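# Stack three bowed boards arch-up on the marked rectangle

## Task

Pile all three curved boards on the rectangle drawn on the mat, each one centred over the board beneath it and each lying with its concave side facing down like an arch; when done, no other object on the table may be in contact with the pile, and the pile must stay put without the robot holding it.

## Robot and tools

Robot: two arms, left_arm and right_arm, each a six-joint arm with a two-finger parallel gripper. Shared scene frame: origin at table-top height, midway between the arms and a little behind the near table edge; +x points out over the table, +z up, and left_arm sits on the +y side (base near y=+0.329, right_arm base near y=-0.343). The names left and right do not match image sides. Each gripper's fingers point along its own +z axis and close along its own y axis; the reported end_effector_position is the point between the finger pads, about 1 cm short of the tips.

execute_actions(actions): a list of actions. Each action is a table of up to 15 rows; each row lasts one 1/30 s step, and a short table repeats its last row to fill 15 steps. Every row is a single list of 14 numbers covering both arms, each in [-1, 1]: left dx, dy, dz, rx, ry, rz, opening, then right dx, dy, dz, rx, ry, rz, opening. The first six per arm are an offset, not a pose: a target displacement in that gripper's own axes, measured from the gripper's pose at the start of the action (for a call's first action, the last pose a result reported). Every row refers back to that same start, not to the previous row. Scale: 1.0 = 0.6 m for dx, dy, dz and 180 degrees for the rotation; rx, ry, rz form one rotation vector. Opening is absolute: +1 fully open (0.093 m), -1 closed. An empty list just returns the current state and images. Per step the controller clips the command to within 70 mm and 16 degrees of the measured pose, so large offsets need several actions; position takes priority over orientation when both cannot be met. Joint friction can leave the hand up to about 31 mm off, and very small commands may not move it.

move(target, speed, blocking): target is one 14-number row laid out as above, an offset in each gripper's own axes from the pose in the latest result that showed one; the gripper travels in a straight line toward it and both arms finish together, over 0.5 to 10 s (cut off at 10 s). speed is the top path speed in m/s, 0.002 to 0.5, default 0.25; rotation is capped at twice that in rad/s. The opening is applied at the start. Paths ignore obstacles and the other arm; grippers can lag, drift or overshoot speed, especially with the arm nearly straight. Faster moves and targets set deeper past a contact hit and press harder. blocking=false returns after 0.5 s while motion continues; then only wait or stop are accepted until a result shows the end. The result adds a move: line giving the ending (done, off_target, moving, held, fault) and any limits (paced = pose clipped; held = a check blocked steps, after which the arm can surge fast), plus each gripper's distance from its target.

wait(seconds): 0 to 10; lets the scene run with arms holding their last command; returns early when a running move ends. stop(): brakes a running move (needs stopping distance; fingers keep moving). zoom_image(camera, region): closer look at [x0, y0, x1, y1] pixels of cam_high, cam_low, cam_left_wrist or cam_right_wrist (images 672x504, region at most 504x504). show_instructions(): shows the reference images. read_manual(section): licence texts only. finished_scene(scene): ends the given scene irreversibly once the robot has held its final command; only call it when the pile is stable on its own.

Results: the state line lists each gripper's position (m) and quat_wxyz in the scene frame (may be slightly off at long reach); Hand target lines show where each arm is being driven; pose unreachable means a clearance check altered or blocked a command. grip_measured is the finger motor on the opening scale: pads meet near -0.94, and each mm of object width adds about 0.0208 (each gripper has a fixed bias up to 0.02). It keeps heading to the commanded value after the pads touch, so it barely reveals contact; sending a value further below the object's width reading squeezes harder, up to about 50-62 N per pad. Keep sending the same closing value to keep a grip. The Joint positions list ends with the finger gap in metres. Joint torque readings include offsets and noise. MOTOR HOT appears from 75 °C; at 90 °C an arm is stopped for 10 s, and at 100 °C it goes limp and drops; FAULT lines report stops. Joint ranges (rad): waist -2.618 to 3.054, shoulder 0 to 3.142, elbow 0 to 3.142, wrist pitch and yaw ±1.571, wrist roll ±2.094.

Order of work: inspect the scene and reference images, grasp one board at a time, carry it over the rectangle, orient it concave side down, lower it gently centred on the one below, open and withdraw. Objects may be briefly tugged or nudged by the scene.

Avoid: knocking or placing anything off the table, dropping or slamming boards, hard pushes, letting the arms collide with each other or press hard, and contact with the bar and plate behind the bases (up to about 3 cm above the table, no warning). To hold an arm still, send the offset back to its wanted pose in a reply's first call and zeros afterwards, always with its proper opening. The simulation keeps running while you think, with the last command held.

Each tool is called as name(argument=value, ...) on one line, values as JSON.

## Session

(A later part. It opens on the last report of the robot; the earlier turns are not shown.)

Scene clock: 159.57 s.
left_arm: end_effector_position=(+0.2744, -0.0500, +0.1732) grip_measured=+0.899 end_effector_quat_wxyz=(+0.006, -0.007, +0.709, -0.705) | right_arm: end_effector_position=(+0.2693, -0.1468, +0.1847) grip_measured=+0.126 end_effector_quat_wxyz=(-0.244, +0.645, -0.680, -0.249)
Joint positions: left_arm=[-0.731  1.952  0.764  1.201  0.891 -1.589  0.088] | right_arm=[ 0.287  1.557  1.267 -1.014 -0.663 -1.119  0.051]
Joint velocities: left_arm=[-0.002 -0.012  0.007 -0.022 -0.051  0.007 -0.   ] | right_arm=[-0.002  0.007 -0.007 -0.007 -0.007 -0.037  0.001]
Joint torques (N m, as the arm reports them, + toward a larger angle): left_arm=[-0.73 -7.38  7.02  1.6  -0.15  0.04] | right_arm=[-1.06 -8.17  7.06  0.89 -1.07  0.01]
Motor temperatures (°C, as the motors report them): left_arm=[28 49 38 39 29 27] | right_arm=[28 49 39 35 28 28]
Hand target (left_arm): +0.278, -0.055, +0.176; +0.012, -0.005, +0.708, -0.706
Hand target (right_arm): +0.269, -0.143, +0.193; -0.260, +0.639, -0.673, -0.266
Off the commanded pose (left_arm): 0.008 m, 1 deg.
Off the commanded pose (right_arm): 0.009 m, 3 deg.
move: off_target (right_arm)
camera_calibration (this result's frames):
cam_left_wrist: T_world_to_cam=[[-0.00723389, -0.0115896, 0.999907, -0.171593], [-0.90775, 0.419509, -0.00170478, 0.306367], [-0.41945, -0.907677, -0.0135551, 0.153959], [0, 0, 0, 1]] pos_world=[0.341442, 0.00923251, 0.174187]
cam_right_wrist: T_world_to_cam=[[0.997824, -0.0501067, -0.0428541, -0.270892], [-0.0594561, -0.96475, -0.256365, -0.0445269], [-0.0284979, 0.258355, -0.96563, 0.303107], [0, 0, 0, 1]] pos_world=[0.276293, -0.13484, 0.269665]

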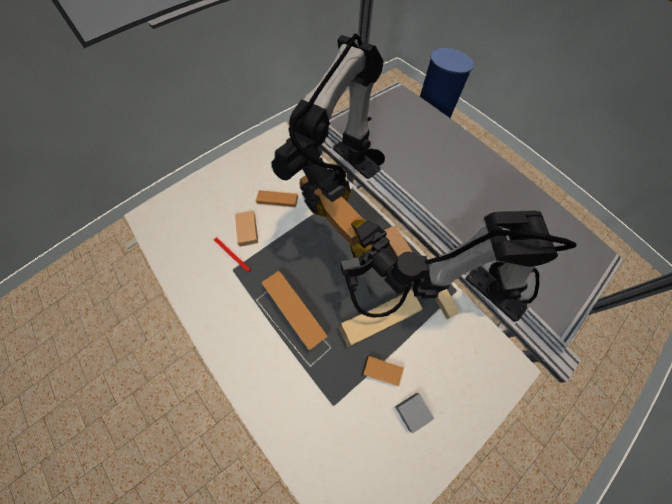

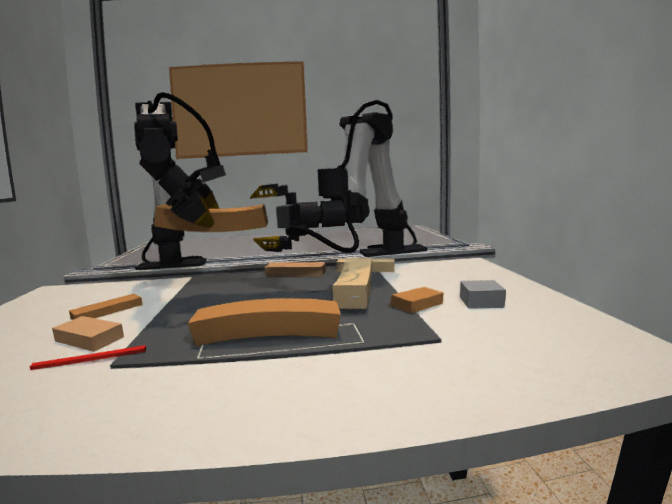

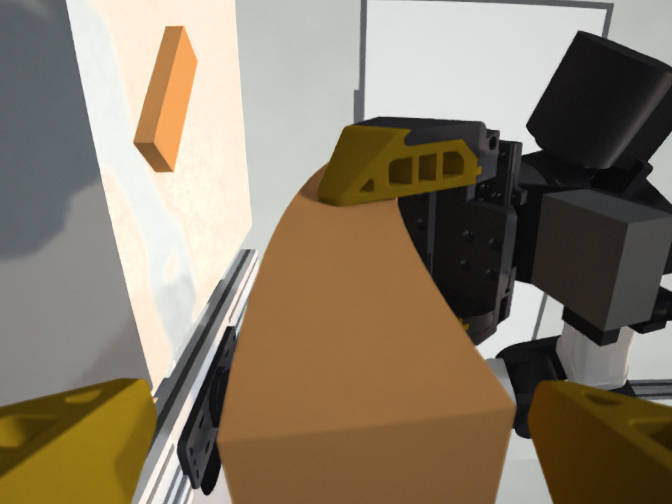

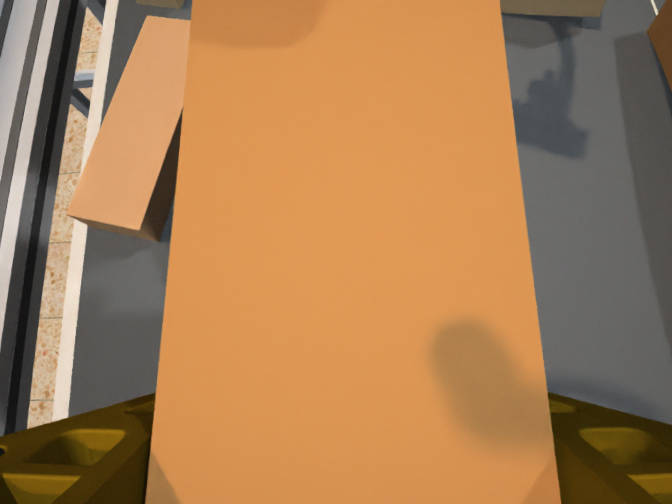

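Only tips overlap; advance 3 cm more, up 5 mm, close.

move(target=[0,-0.012,0.055,0,0,0,0.9,-0.012,0,-0.006,0,-0.015,0,-0.05], speed=0.08)

move(target=[0,0,0,0,0,0,-0.5,0,0,0,0,0,0,-0.05])

move(target=[0,0,0,0,0,0,-0.5,0,0,0,0,0,0,0.9])

move(target=[0,-0.03,0,0,0,0,-0.5,-0.03,0,-0.2,0,0,0,0.9], speed=0.2)

Scene clock: 164.40 s.
left_arm: end_effector_position=(+0.2727, -0.0769, +0.1774) grip_measured=+0.899 end_effector_quat_wxyz=(+0.004, -0.009, +0.711, -0.703) | right_arm: end_effector_position=(+0.2696, -0.1474, +0.1842) grip_measured=+0.126 end_effector_quat_wxyz=(-0.243, +0.645, -0.681, -0.247)
Joint positions: left_arm=[-0.793  1.974  0.839  1.14   0.831 -1.589  0.088] | right_arm=[ 0.287  1.557  1.267 -1.015 -0.658 -1.119  0.051]
Joint velocities: left_arm=[ 0.007 -0.002  0.012  0.007 -0.051  0.066 -0.   ] | right_arm=[ 0.012 -0.002 -0.002 -0.007 -0.066  0.051 -0.001]
Joint torques (N m, as the arm reports them, + toward a larger angle): left_arm=[-0.78 -7.86  7.23  1.63 -0.19 -0.01] | right_arm=[-0.81 -8.    7.16  0.89 -1.12  0.04]
Motor temperatures (°C, as the motors report them): left_arm=[28 49 38 39 29 27] | right_arm=[28 48 39 35 28 28]
Hand target (left_arm): +0.275, -0.083, +0.180; +0.007, -0.007, +0.710, -0.705
Hand target (right_arm): +0.270, -0.144, +0.192; -0.259, +0.639, -0.674, -0.264
Off the commanded pose (left_arm): 0.007 m, 0 deg.
Off the commanded pose (right_arm): 0.009 m, 3 deg.
move: off_target (right_arm)
camera_calibration (this result's frames):
cam_left_wrist: T_world_to_cam=[[-0.00130502, -0.0157929, 0.999874, -0.178041], [-0.907144, 0.420785, 0.00546226, 0.314817], [-0.420818, -0.907023, -0.0148756, 0.129518], [0, 0, 0, 1]] pos_world=[0.339855, -0.0178064, 0.178225]
cam_right_wrist: T_world_to_cam=[[0.997803, -0.0516029, -0.0415395, -0.271656], [-0.0604384, -0.96586, -0.251914, -0.0459503], [-0.0271218, 0.253872, -0.966858, 0.301965], [0, 0, 0, 1]] pos_world=[0.276472, -0.13506, 0.269097]

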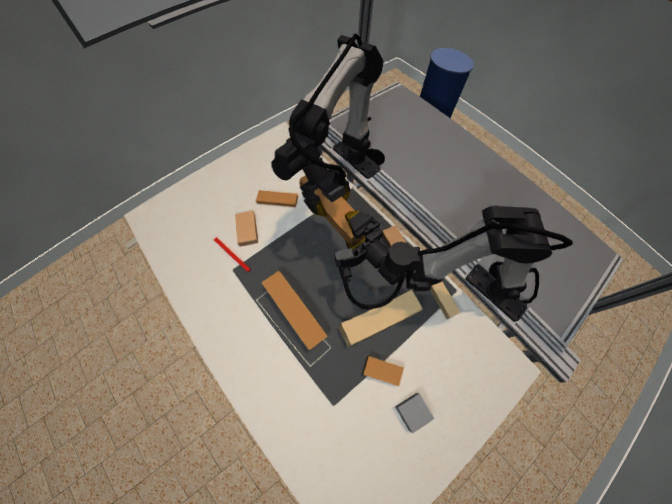

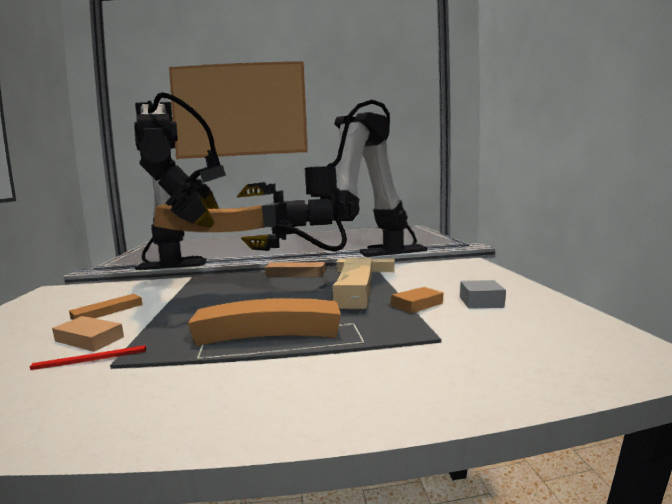

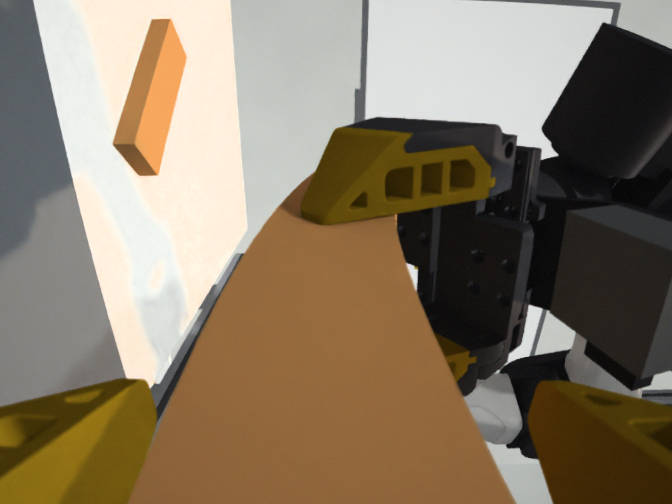

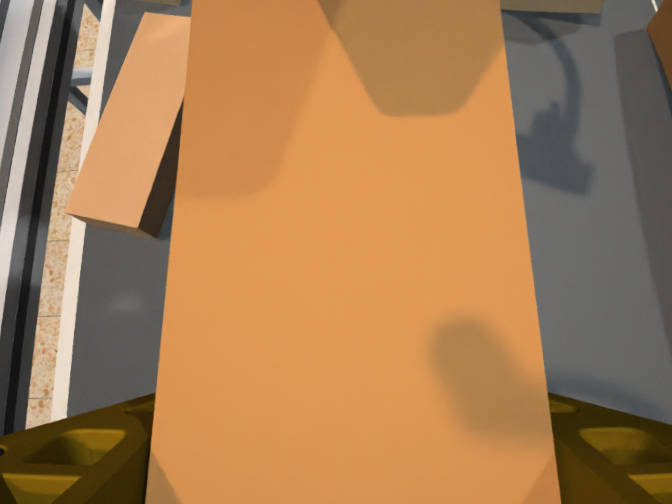

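Scene clock: 164.90 s.
left_arm: end_effector_position=(+0.2731, -0.0770, +0.1724) grip_measured=-0.189 end_effector_quat_wxyz=(-0.001, -0.015, +0.716, -0.698) | right_arm: end_effector_position=(+0.2703, -0.1489, +0.1830) grip_measured=+0.126 end_effector_quat_wxyz=(-0.241, +0.646, -0.683, -0.242)
Joint positions: left_arm=[-0.793  1.978  0.839  1.124  0.829 -1.589  0.036] | right_arm=[ 0.287  1.557  1.267 -1.015 -0.646 -1.119  0.051]
Joint velocities: left_arm=[-0.002 -0.002  0.017  0.066 -0.037 -0.037  0.001] | right_arm=[-0.012 -0.012 -0.012 -0.007  0.007 -0.022 -0.   ]
Joint torques (N m, as the arm reports them, + toward a larger angle): left_arm=[ 0.18 -8.97  5.25  1.87 -0.06 -0.01] | right_arm=[-0.3  -7.54  7.34  0.8  -0.61 -0.01]
Motor temperatures (°C, as the motors report them): left_arm=[28 49 38 39 29 27] | right_arm=[28 48 39 35 28 28]
Hand target (left_arm): +0.273, -0.077, +0.178; +0.004, -0.009, +0.711, -0.703
Hand target (right_arm): +0.270, -0.147, +0.184; -0.243, +0.645, -0.681, -0.247
Off the commanded pose (left_arm): 0.005 m, 1 deg.
Off the commanded pose (right_arm): 0.002 m, 1 deg.
move: done
camera_calibration (this result's frames):
cam_left_wrist: T_world_to_cam=[[0.0152084, -0.0296276, 0.999445, -0.178507], [-0.907503, 0.419226, 0.0262368, 0.311576], [-0.419771, -0.907398, -0.0205114, 0.130216], [0, 0, 0, 1]] pos_world=[0.340131, -0.0177521, 0.172904]
cam_right_wrist: T_world_to_cam=[[0.997785, -0.0548435, -0.0376379, -0.273676], [-0.0623374, -0.968402, -0.241479, -0.0493641], [-0.023205, 0.243291, -0.969676, 0.299072], [0, 0, 0, 1]] pos_world=[0.276933, -0.135575, 0.267782]

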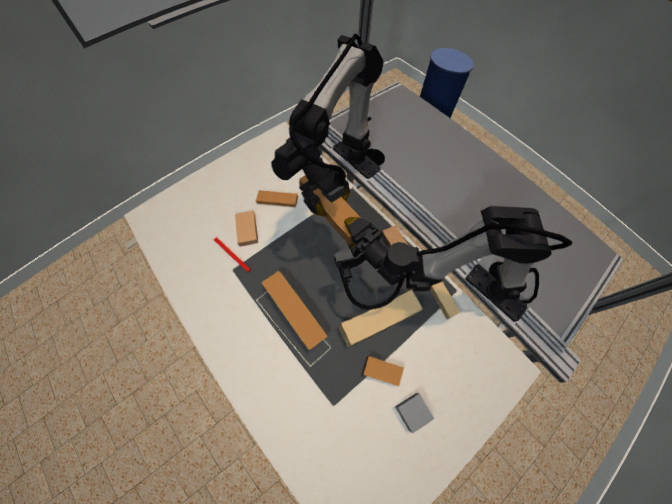

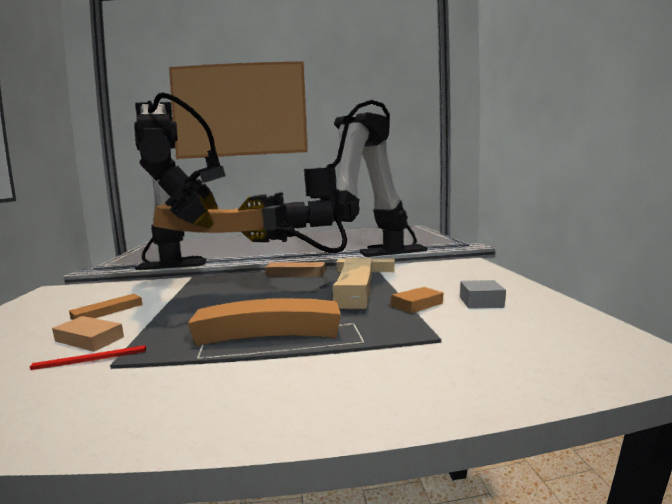

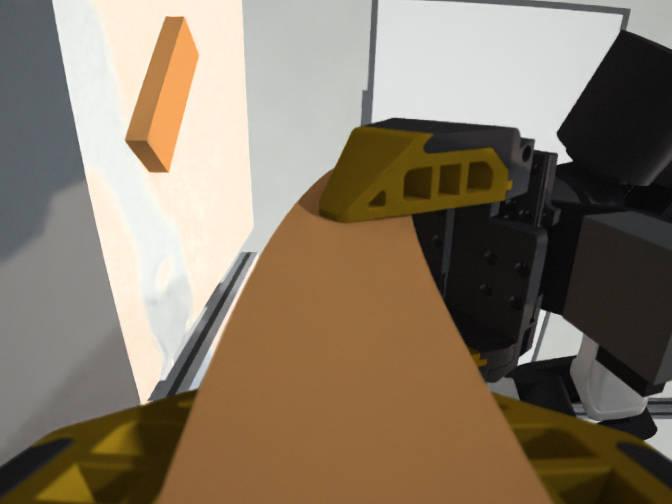

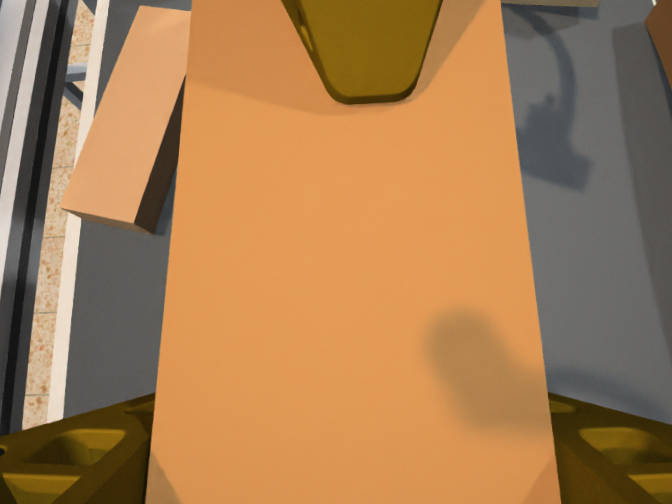

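Scene clock: 165.43 s.
left_arm: end_effector_position=(+0.2727, -0.0760, +0.1444) grip_measured=-0.189 end_effector_quat_wxyz=(-0.032, -0.047, +0.742, -0.667) | right_arm: end_effector_position=(+0.2703, -0.1489, +0.1830) grip_measured=+0.898 end_effector_quat_wxyz=(-0.241, +0.646, -0.683, -0.242)
Joint positions: left_arm=[-0.793  1.998  0.839  1.022  0.829 -1.587  0.036] | right_arm=[ 0.287  1.557  1.267 -1.015 -0.646 -1.119  0.088]
Joint velocities: left_arm=[ 0.007  0.012 -0.007  0.022  0.007  0.037  0.   ] | right_arm=[ 0.007 -0.002 -0.012  0.022  0.037 -0.022  0.001]
Joint torques (N m, as the arm reports them, + toward a larger angle): left_arm=[ -0.11 -10.36   5.23   2.44   0.02  -0.04] | right_arm=[-0.24 -7.49  7.25  0.78 -0.58  0.01]
Motor temperatures (°C, as the motors report them): left_arm=[28 49 38 40 29 27] | right_arm=[28 48 39 35 28 28]
Hand target (left_arm): +0.272, -0.077, +0.172; -0.002, -0.015, +0.717, -0.696
Hand target (right_arm): +0.270, -0.149, +0.183; -0.241, +0.646, -0.683, -0.242
Off the commanded pose (left_arm): 0.028 m, 7 deg.
Off the commanded pose (right_arm): 0.000 m, 0 deg.
move: off_target (left_arm)
camera_calibration (this result's frames):
cam_left_wrist: T_world_to_cam=[[0.104304, -0.10959, 0.988489, -0.179308], [-0.90107, 0.410262, 0.140564, 0.2926], [-0.420944, -0.905359, -0.0559558, 0.135995], [0, 0, 0, 1]] pos_world=[0.339602, -0.0165692, 0.143724]
cam_right_wrist: T_world_to_cam=[[0.99776, -0.0551353, -0.0378823, -0.273668], [-0.0626798, -0.968382, -0.24147, -0.0492703], [-0.0233711, 0.243303, -0.969669, 0.299118], [0, 0, 0, 1]] pos_world=[0.276958, -0.135578, 0.267781]

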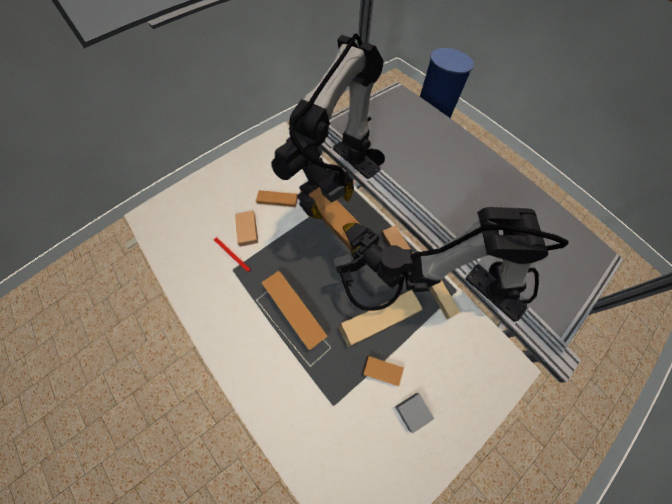

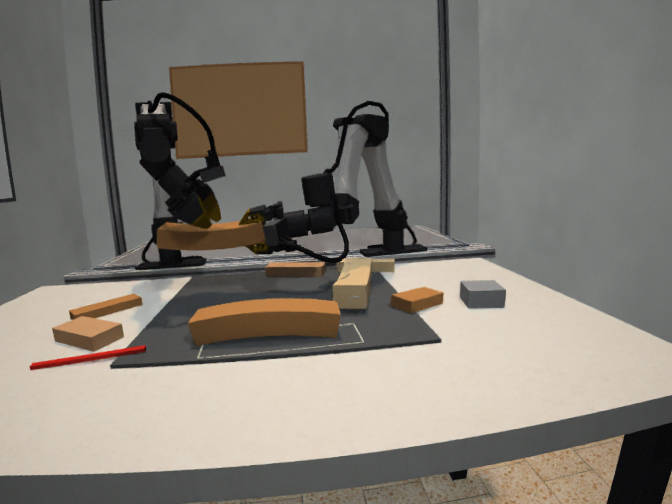

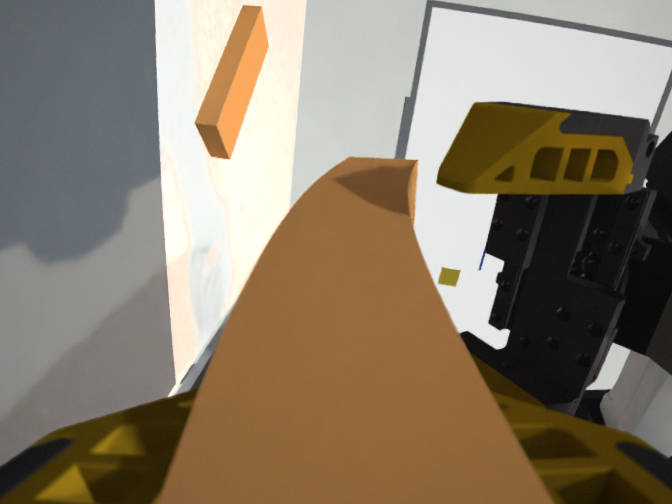

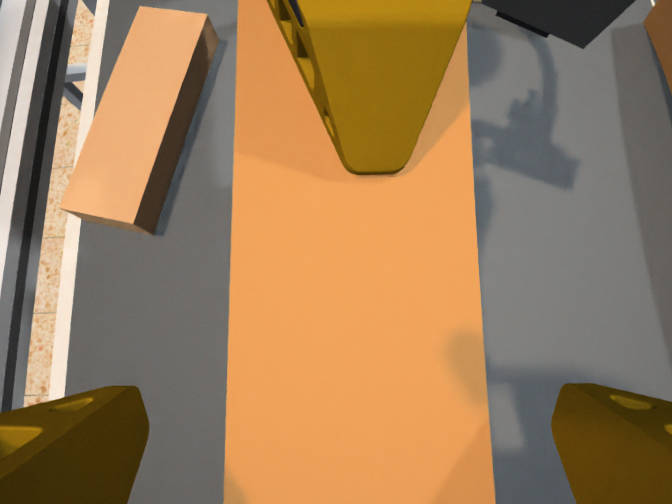

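Scene clock: 166.70 s.
left_arm: end_effector_position=(+0.2696, -0.0708, +0.1183) grip_measured=-0.189 end_effector_quat_wxyz=(-0.067, -0.093, +0.774, -0.623) | right_arm: end_effector_position=(+0.2682, -0.2104, +0.2931) grip_measured=+0.898 end_effector_quat_wxyz=(-0.266, +0.646, -0.681, -0.219)
Joint positions: left_arm=[-0.793  1.984  0.839  0.848  0.816 -1.585  0.036] | right_arm=[ 0.079  1.557  1.718 -1.545 -0.677 -1.353  0.088]
Joint velocities: left_arm=[-0.017  0.012 -0.017  0.081 -0.007 -0.007  0.001] | right_arm=[-0.002  0.002  0.002 -0.081 -0.037 -0.066  0.001]
Joint torques (N m, as the arm reports them, + toward a larger angle): left_arm=[ -0.08 -11.88   6.51   2.47   0.24  -0.02] | right_arm=[-0.73 -4.56  6.65  0.44 -0.61 -0.14]
Motor temperatures (°C, as the motors report them): left_arm=[28 49 38 40 29 27] | right_arm=[28 47 39 35 28 28]
Hand target (left_arm): +0.273, -0.077, +0.161; -0.032, -0.047, +0.744, -0.666
Hand target (right_arm): +0.270, -0.212, +0.286; -0.253, +0.641, -0.686, -0.232
Off the commanded pose (left_arm): 0.045 m, 9 deg.
Off the commanded pose (right_arm): 0.007 m, 4 deg.
joint sent to its limit (right arm) — the command would take joint 4 (wrist pitch) past its lower limit, so that joint was sent only as far as its limit.
move: off_target (left_arm, right_arm)
camera_calibration (this result's frames):
cam_left_wrist: T_world_to_cam=[[0.219126, -0.211936, 0.952401, -0.186578], [-0.881967, 0.374432, 0.286243, 0.26649], [-0.417275, -0.902709, -0.104872, 0.142886], [0, 0, 0, 1]] pos_world=[0.335542, -0.0103407, 0.116401]
cam_right_wrist: T_world_to_cam=[[0.996684, -0.0764482, 0.0278641, -0.294248], [-0.0672304, -0.966621, -0.247232, -0.0791751], [0.0458345, 0.244539, -0.968556, 0.402129], [0, 0, 0, 1]] pos_world=[0.269518, -0.197363, 0.378108]

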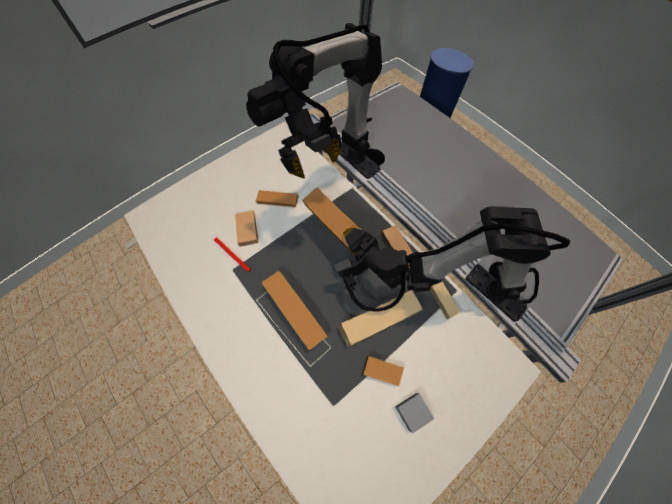

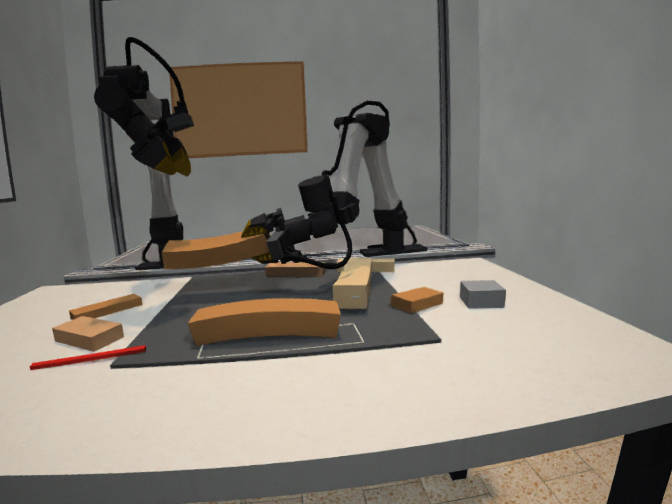

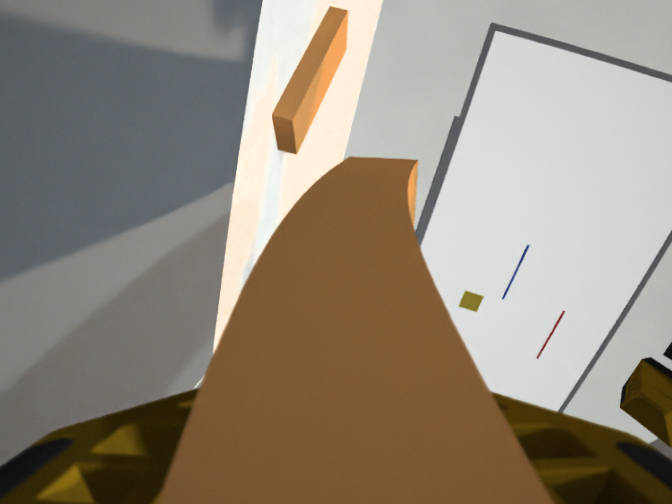

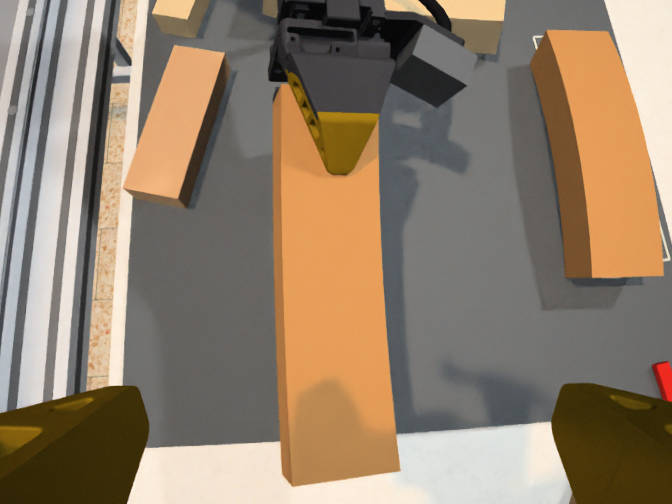

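move(target=[0,-0.18,0.02,0.13,0,0.03,-0.5,0,0,0,0,0,0,0.9], speed=0.2)

move(target=[0,-0.08,0,0,0,0.95,-0.5,0,0,0,0,0,0,0.9], speed=0.4)

Scene clock: 170.60 s.
left_arm: end_effector_position=(+0.2923, -0.0958, +0.1627) grip_measured=-0.189 end_effector_quat_wxyz=(-0.058, -0.126, +0.689, -0.711) | right_arm: end_effector_position=(+0.2679, -0.2105, +0.2930) grip_measured=+0.898 end_effector_quat_wxyz=(-0.266, +0.646, -0.681, -0.219)
Joint positions: left_arm=[-0.823  2.093  0.906  1.229  0.718 -1.869  0.036] | right_arm=[ 0.079  1.557  1.718 -1.546 -0.677 -1.354  0.088]
Joint velocities: left_arm=[-0.012 -0.002 -0.002  0.037 -0.051 -0.037 -0.001] | right_arm=[-0.022  0.012  0.017 -0.007 -0.022 -0.037 -0.   ]
Joint torques (N m, as the arm reports them, + toward a larger angle): left_arm=[ -0.79 -10.75   8.42   2.88  -0.22  -0.13] | right_arm=[-0.22 -6.83  6.47  0.62 -0.57 -0.02]
Motor temperatures (°C, as the motors report them): left_arm=[28 50 38 42 29 27] | right_arm=[28 47 39 35 28 28]
Hand target (left_arm): +0.291, -0.101, +0.217; -0.018, -0.070, +0.638, -0.767
Hand target (right_arm): +0.268, -0.210, +0.293; -0.266, +0.646, -0.681, -0.219
Off the commanded pose (left_arm): 0.057 m, 12 deg.
Off the commanded pose (right_arm): 0.000 m, 0 deg.
move: off_target (left_arm); limits=paced
camera_calibration (this result's frames):
cam_left_wrist: T_world_to_cam=[[0.248383, 0.0372202, 0.967947, -0.226306], [-0.90973, 0.352185, 0.219901, 0.299922], [-0.332711, -0.93519, 0.121337, 0.0697726], [0, 0, 0, 1]] pos_world=[0.352273, -0.0319542, 0.144633]
cam_right_wrist: T_world_to_cam=[[0.996773, -0.075563, 0.027101, -0.293557], [-0.0665722, -0.96674, -0.246945, -0.0795249], [0.0448595, 0.244344, -0.968651, 0.402342], [0, 0, 0, 1]] pos_world=[0.269267, -0.197372, 0.378047]

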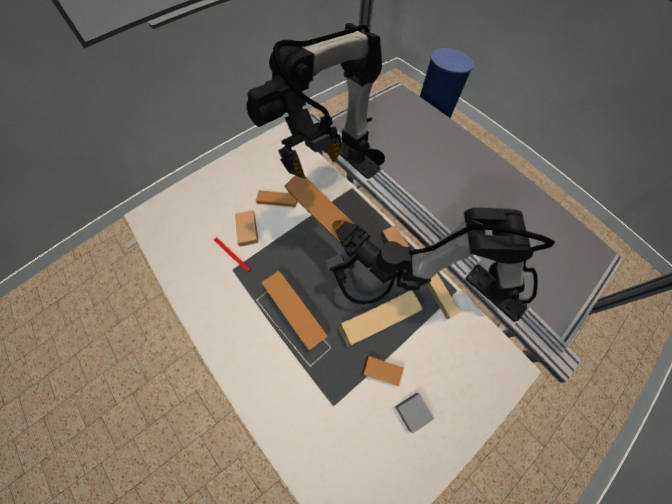

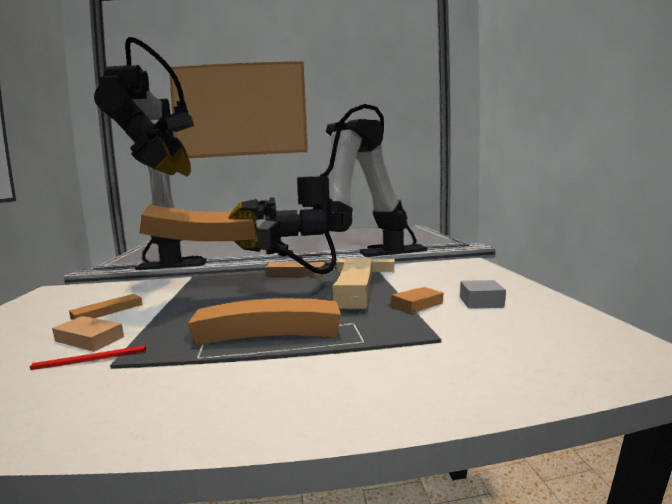

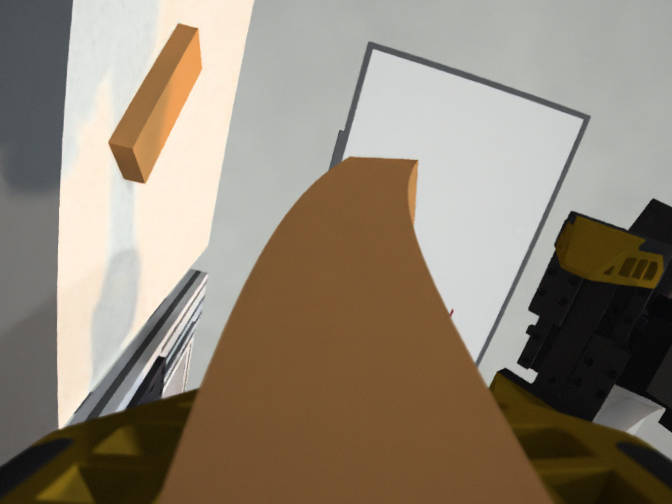

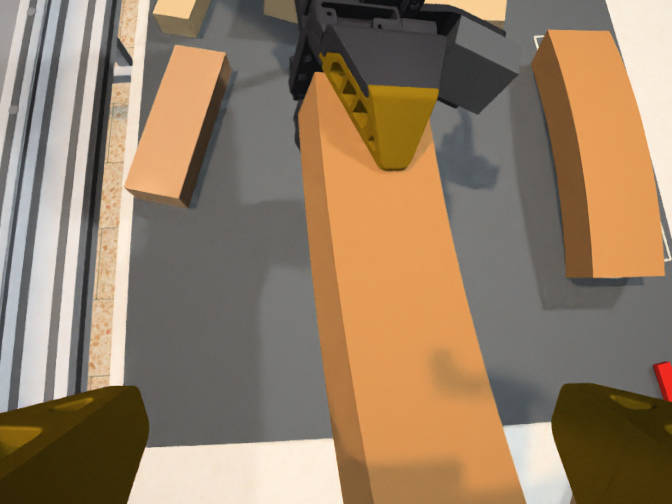

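Scene clock: 175.60 s.
left_arm: end_effector_position=(+0.2944, -0.0896, +0.1599) grip_measured=-0.188 end_effector_quat_wxyz=(+0.641, +0.715, +0.240, -0.146) | right_arm: end_effector_position=(+0.2679, -0.2105, +0.2930) grip_measured=+0.898 end_effector_quat_wxyz=(-0.266, +0.646, -0.681, -0.219)
Joint positions: left_arm=[-0.809  1.97   0.931  0.874  0.728  1.126  0.036] | right_arm=[ 0.079  1.557  1.718 -1.546 -0.677 -1.354  0.088]
Joint velocities: left_arm=[-0.007  0.002 -0.022  0.037  0.007 -0.081 -0.   ] | right_arm=[-0.017  0.002 -0.017 -0.066  0.007 -0.051 -0.002]
Joint torques (N m, as the arm reports them, + toward a larger angle): left_arm=[  1.15 -10.14   7.65   2.84   0.2   -0.13] | right_arm=[-0.31 -6.9   6.49  0.62 -0.56  0.03]
Motor temperatures (°C, as the motors report them): left_arm=[28 52 39 44 29 27] | right_arm=[28 46 39 35 28 28]
Hand target (left_arm): +0.302, -0.091, +0.207; +0.700, +0.682, +0.181, -0.112
Hand target (right_arm): +0.268, -0.210, +0.293; -0.266, +0.646, -0.681, -0.219
Off the commanded pose (left_arm): 0.050 m, 12 deg.
Off the commanded pose (right_arm): 0.000 m, 0 deg.
move: off_target (left_arm); limits=paced
camera_calibration (this result's frames):
cam_left_wrist: T_world_to_cam=[[-0.521881, 0.0609658, -0.850837, 0.29537], [0.717698, 0.57047, -0.399341, -0.0602811], [0.461031, -0.819052, -0.341473, -0.0726475], [0, 0, 0, 1]] pos_world=[0.230904, -0.043121, 0.202431]
cam_right_wrist: T_world_to_cam=[[0.996773, -0.075563, 0.027101, -0.293557], [-0.0665722, -0.96674, -0.246945, -0.0795249], [0.0448595, 0.244344, -0.968651, 0.402342], [0, 0, 0, 1]] pos_world=[0.269267, -0.197372, 0.378047]

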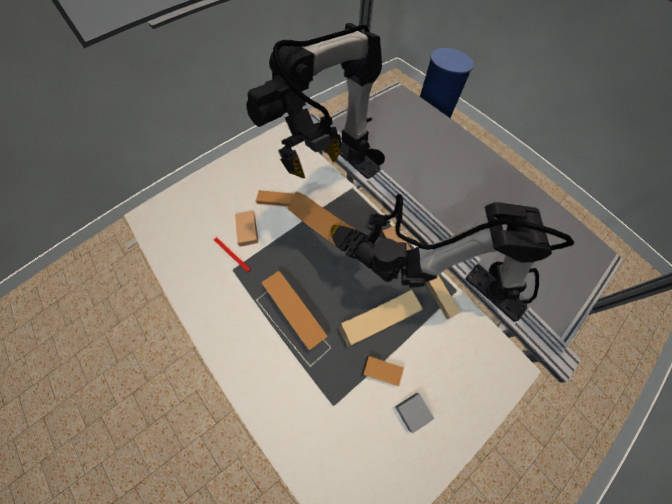

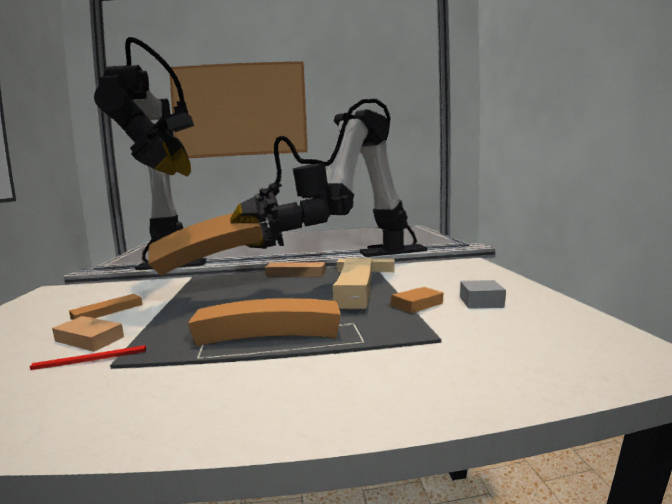

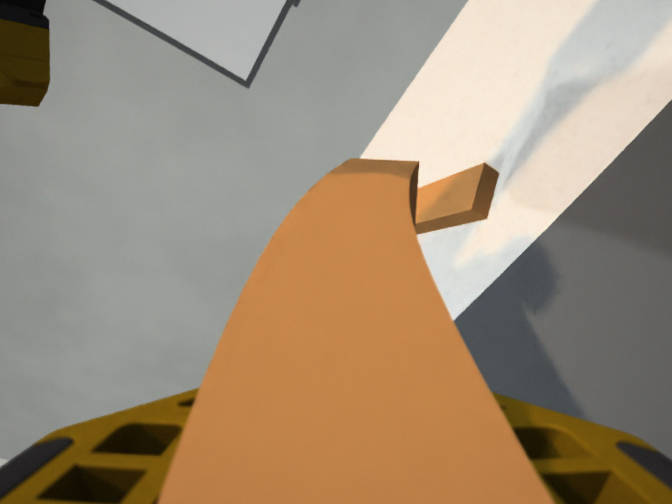

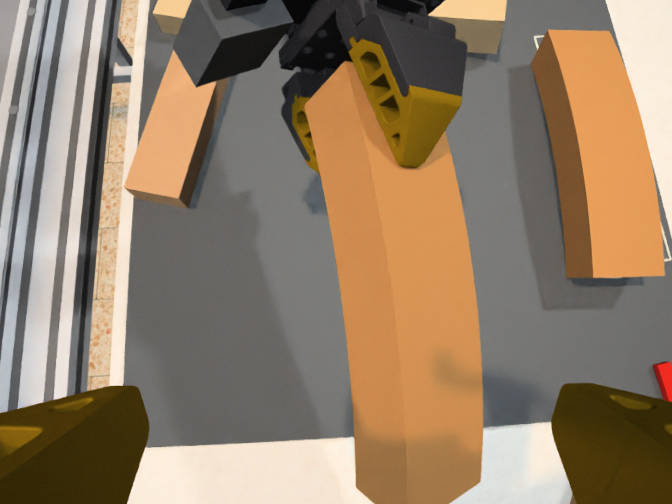

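move(target=[-0.041,0.08,-0.08,-0.088,-0.058,0.172,-0.5,0,0,0,0,0,0,0.9], speed=0.2)

Scene clock: 182.83 s.
left_arm: end_effector_position=(+0.2908, -0.0546, +0.1847) grip_measured=-0.188 end_effector_quat_wxyz=(+0.729, +0.681, +0.046, -0.046) | right_arm: end_effector_position=(+0.2679, -0.2105, +0.2930) grip_measured=+0.898 end_effector_quat_wxyz=(-0.266, +0.646, -0.681, -0.219)
Joint positions: left_arm=[-0.71   2.035  0.84   1.33   0.922  1.327  0.036] | right_arm=[ 0.079  1.557  1.718 -1.546 -0.677 -1.354  0.088]
Joint velocities: left_arm=[-0.002  0.007  0.002  0.051  0.051  0.037  0.   ] | right_arm=[-0.007 -0.012 -0.002  0.022 -0.007 -0.022 -0.001]
Joint torques (N m, as the arm reports them, + toward a larger angle): left_arm=[ 0.97 -9.81  5.93  2.56 -0.15 -0.21] | right_arm=[-0.37 -6.8   6.66  0.59 -0.54  0.02]
Motor temperatures (°C, as the motors report them): left_arm=[28 53 39 47 29 27] | right_arm=[28 45 39 35 28 28]
Hand target (left_arm): +0.293, -0.049, +0.219; +0.763, +0.646, +0.001, +0.000
Hand target (right_arm): +0.268, -0.210, +0.293; -0.266, +0.646, -0.681, -0.219
Off the commanded pose (left_arm): 0.036 m, 10 deg.
Off the commanded pose (right_arm): 0.000 m, 0 deg.
move: off_target (left_arm)
camera_calibration (this result's frames):
cam_left_wrist: T_world_to_cam=[[-0.120051, -0.0718856, -0.990162, 0.214037], [0.89042, 0.433262, -0.139412, -0.173457], [0.439021, -0.898397, 0.011995, -0.0970184], [0, 0, 0, 1]] pos_world=[0.222738, 0.00337747, 0.188913]
cam_right_wrist: T_world_to_cam=[[0.996773, -0.075563, 0.027101, -0.293557], [-0.0665722, -0.96674, -0.246945, -0.0795249], [0.0448595, 0.244344, -0.968651, 0.402342], [0, 0, 0, 1]] pos_world=[0.269267, -0.197372, 0.378047]

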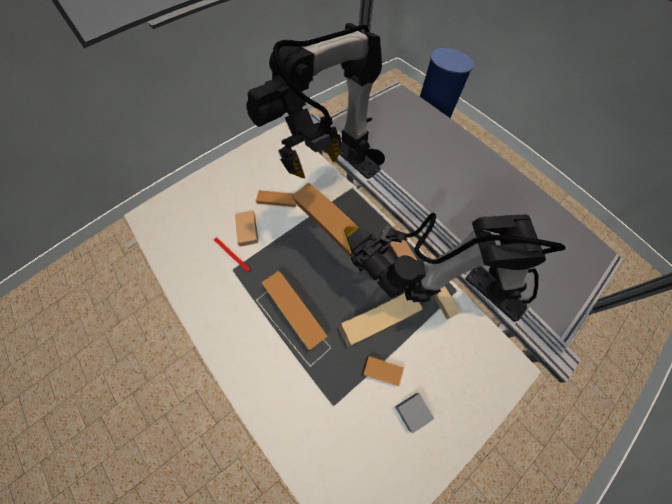

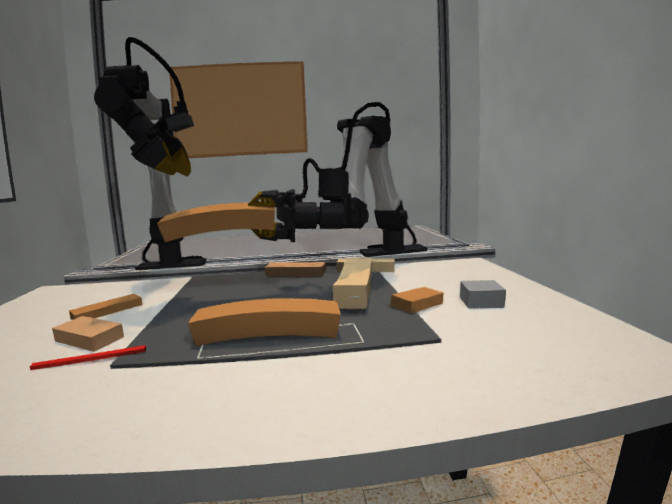

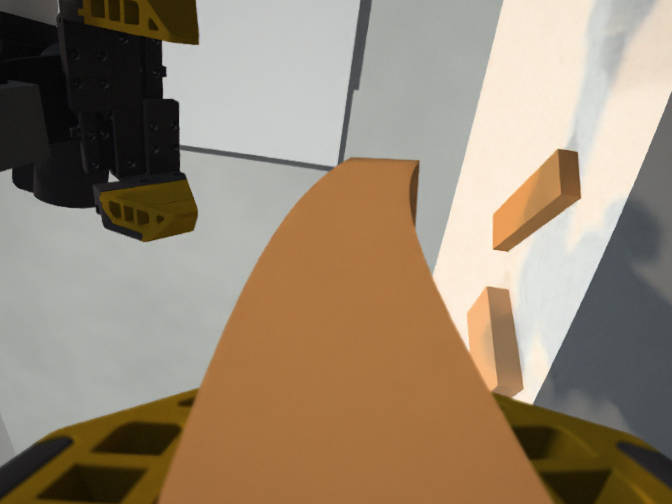

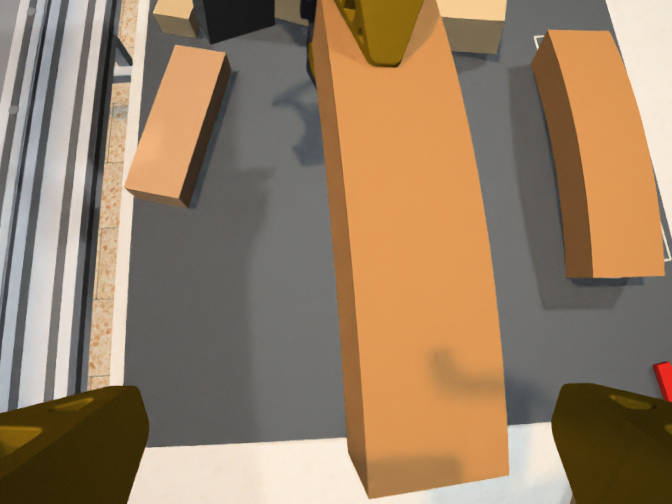

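move(target=[0,0.057,-0.006,-0.031,0,0.041,-0.5,0.022,-0.058,0.11,-0.051,-0.064,0,0.9], speed=0.15)

Scene clock: 200.43 s.
left_arm: end_effector_position=(+0.2913, -0.0551, +0.1746) grip_measured=-0.188 end_effector_quat_wxyz=(+0.721, +0.689, +0.053, -0.052) | right_arm: end_effector_position=(+0.3053, -0.1811, +0.2448) grip_measured=+0.898 end_effector_quat_wxyz=(-0.284, +0.645, -0.631, -0.326)
Joint positions: left_arm=[-0.71   2.051  0.84   1.311  0.925  1.334  0.036] | right_arm=[ 0.079  1.77   1.664 -1.44  -0.889 -1.482  0.088]
Joint velocities: left_arm=[-0.002  0.002 -0.002  0.007 -0.051 -0.066 -0.001] | right_arm=[-0.012 -0.012 -0.017 -0.037 -0.007 -0.037  0.001]
Joint torques (N m, as the arm reports them, + toward a larger angle): left_arm=[  1.11 -11.58   5.36   2.55  -0.24  -0.05] | right_arm=[-0.34 -7.92  5.48  0.39 -0.77 -0.04]
Motor temperatures (°C, as the motors report them): left_arm=[28 55 39 49 29 27] | right_arm=[28 43 38 34 28 28]
Hand target (left_arm): +0.293, -0.048, +0.217; +0.759, +0.651, +0.005, +0.004
Hand target (right_arm): +0.307, -0.181, +0.235; -0.278, +0.640, -0.632, -0.337
Off the commanded pose (left_arm): 0.044 m, 11 deg.
Off the commanded pose (right_arm): 0.009 m, 1 deg.
move: off_target (left_arm)
camera_calibration (this result's frames):
cam_left_wrist: T_world_to_cam=[[-0.139744, -0.051202, -0.988863, 0.210762], [0.888141, 0.435076, -0.148038, -0.172886], [0.43781, -0.898937, -0.0153248, -0.0925485], [0, 0, 0, 1]] pos_world=[0.223519, 0.00281486, 0.181403]
cam_right_wrist: T_world_to_cam=[[0.997039, 0.0408577, -0.0651424, -0.283721], [0.00922191, -0.904577, -0.42621, -0.0285109], [-0.0763403, 0.424347, -0.902276, 0.400111], [0, 0, 0, 1]] pos_world=[0.313688, -0.183984, 0.330377]

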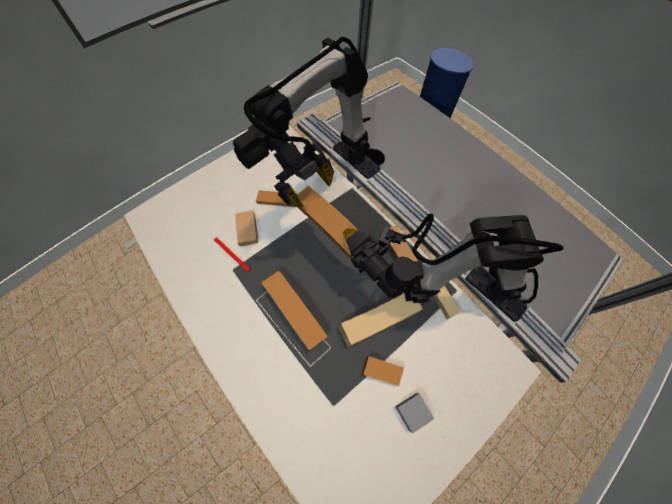

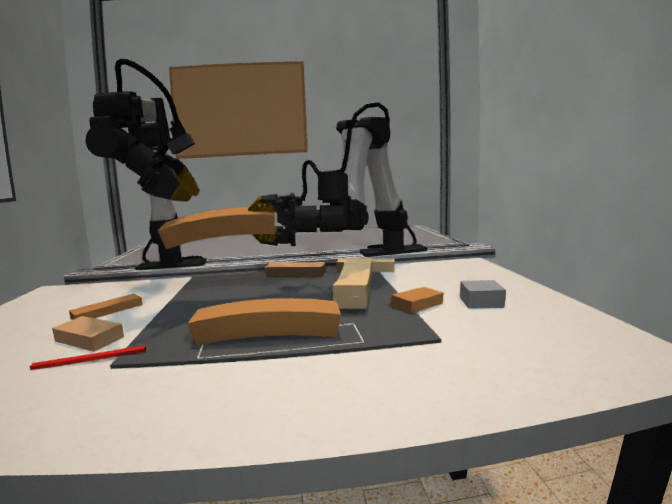

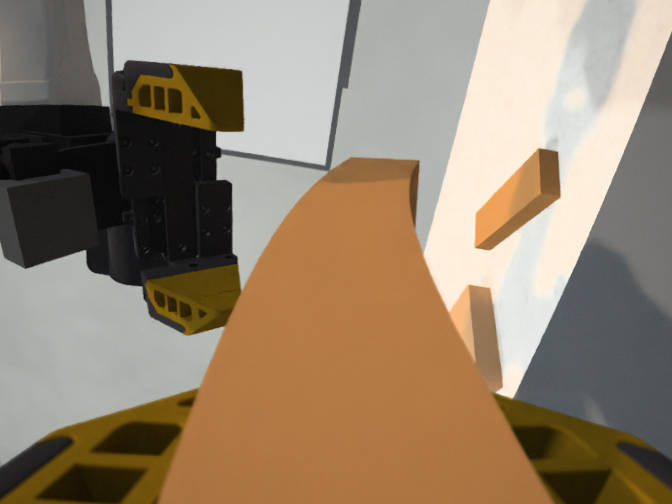

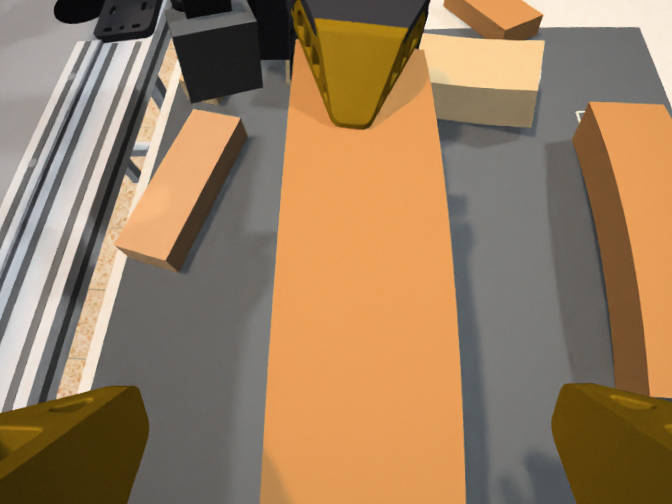

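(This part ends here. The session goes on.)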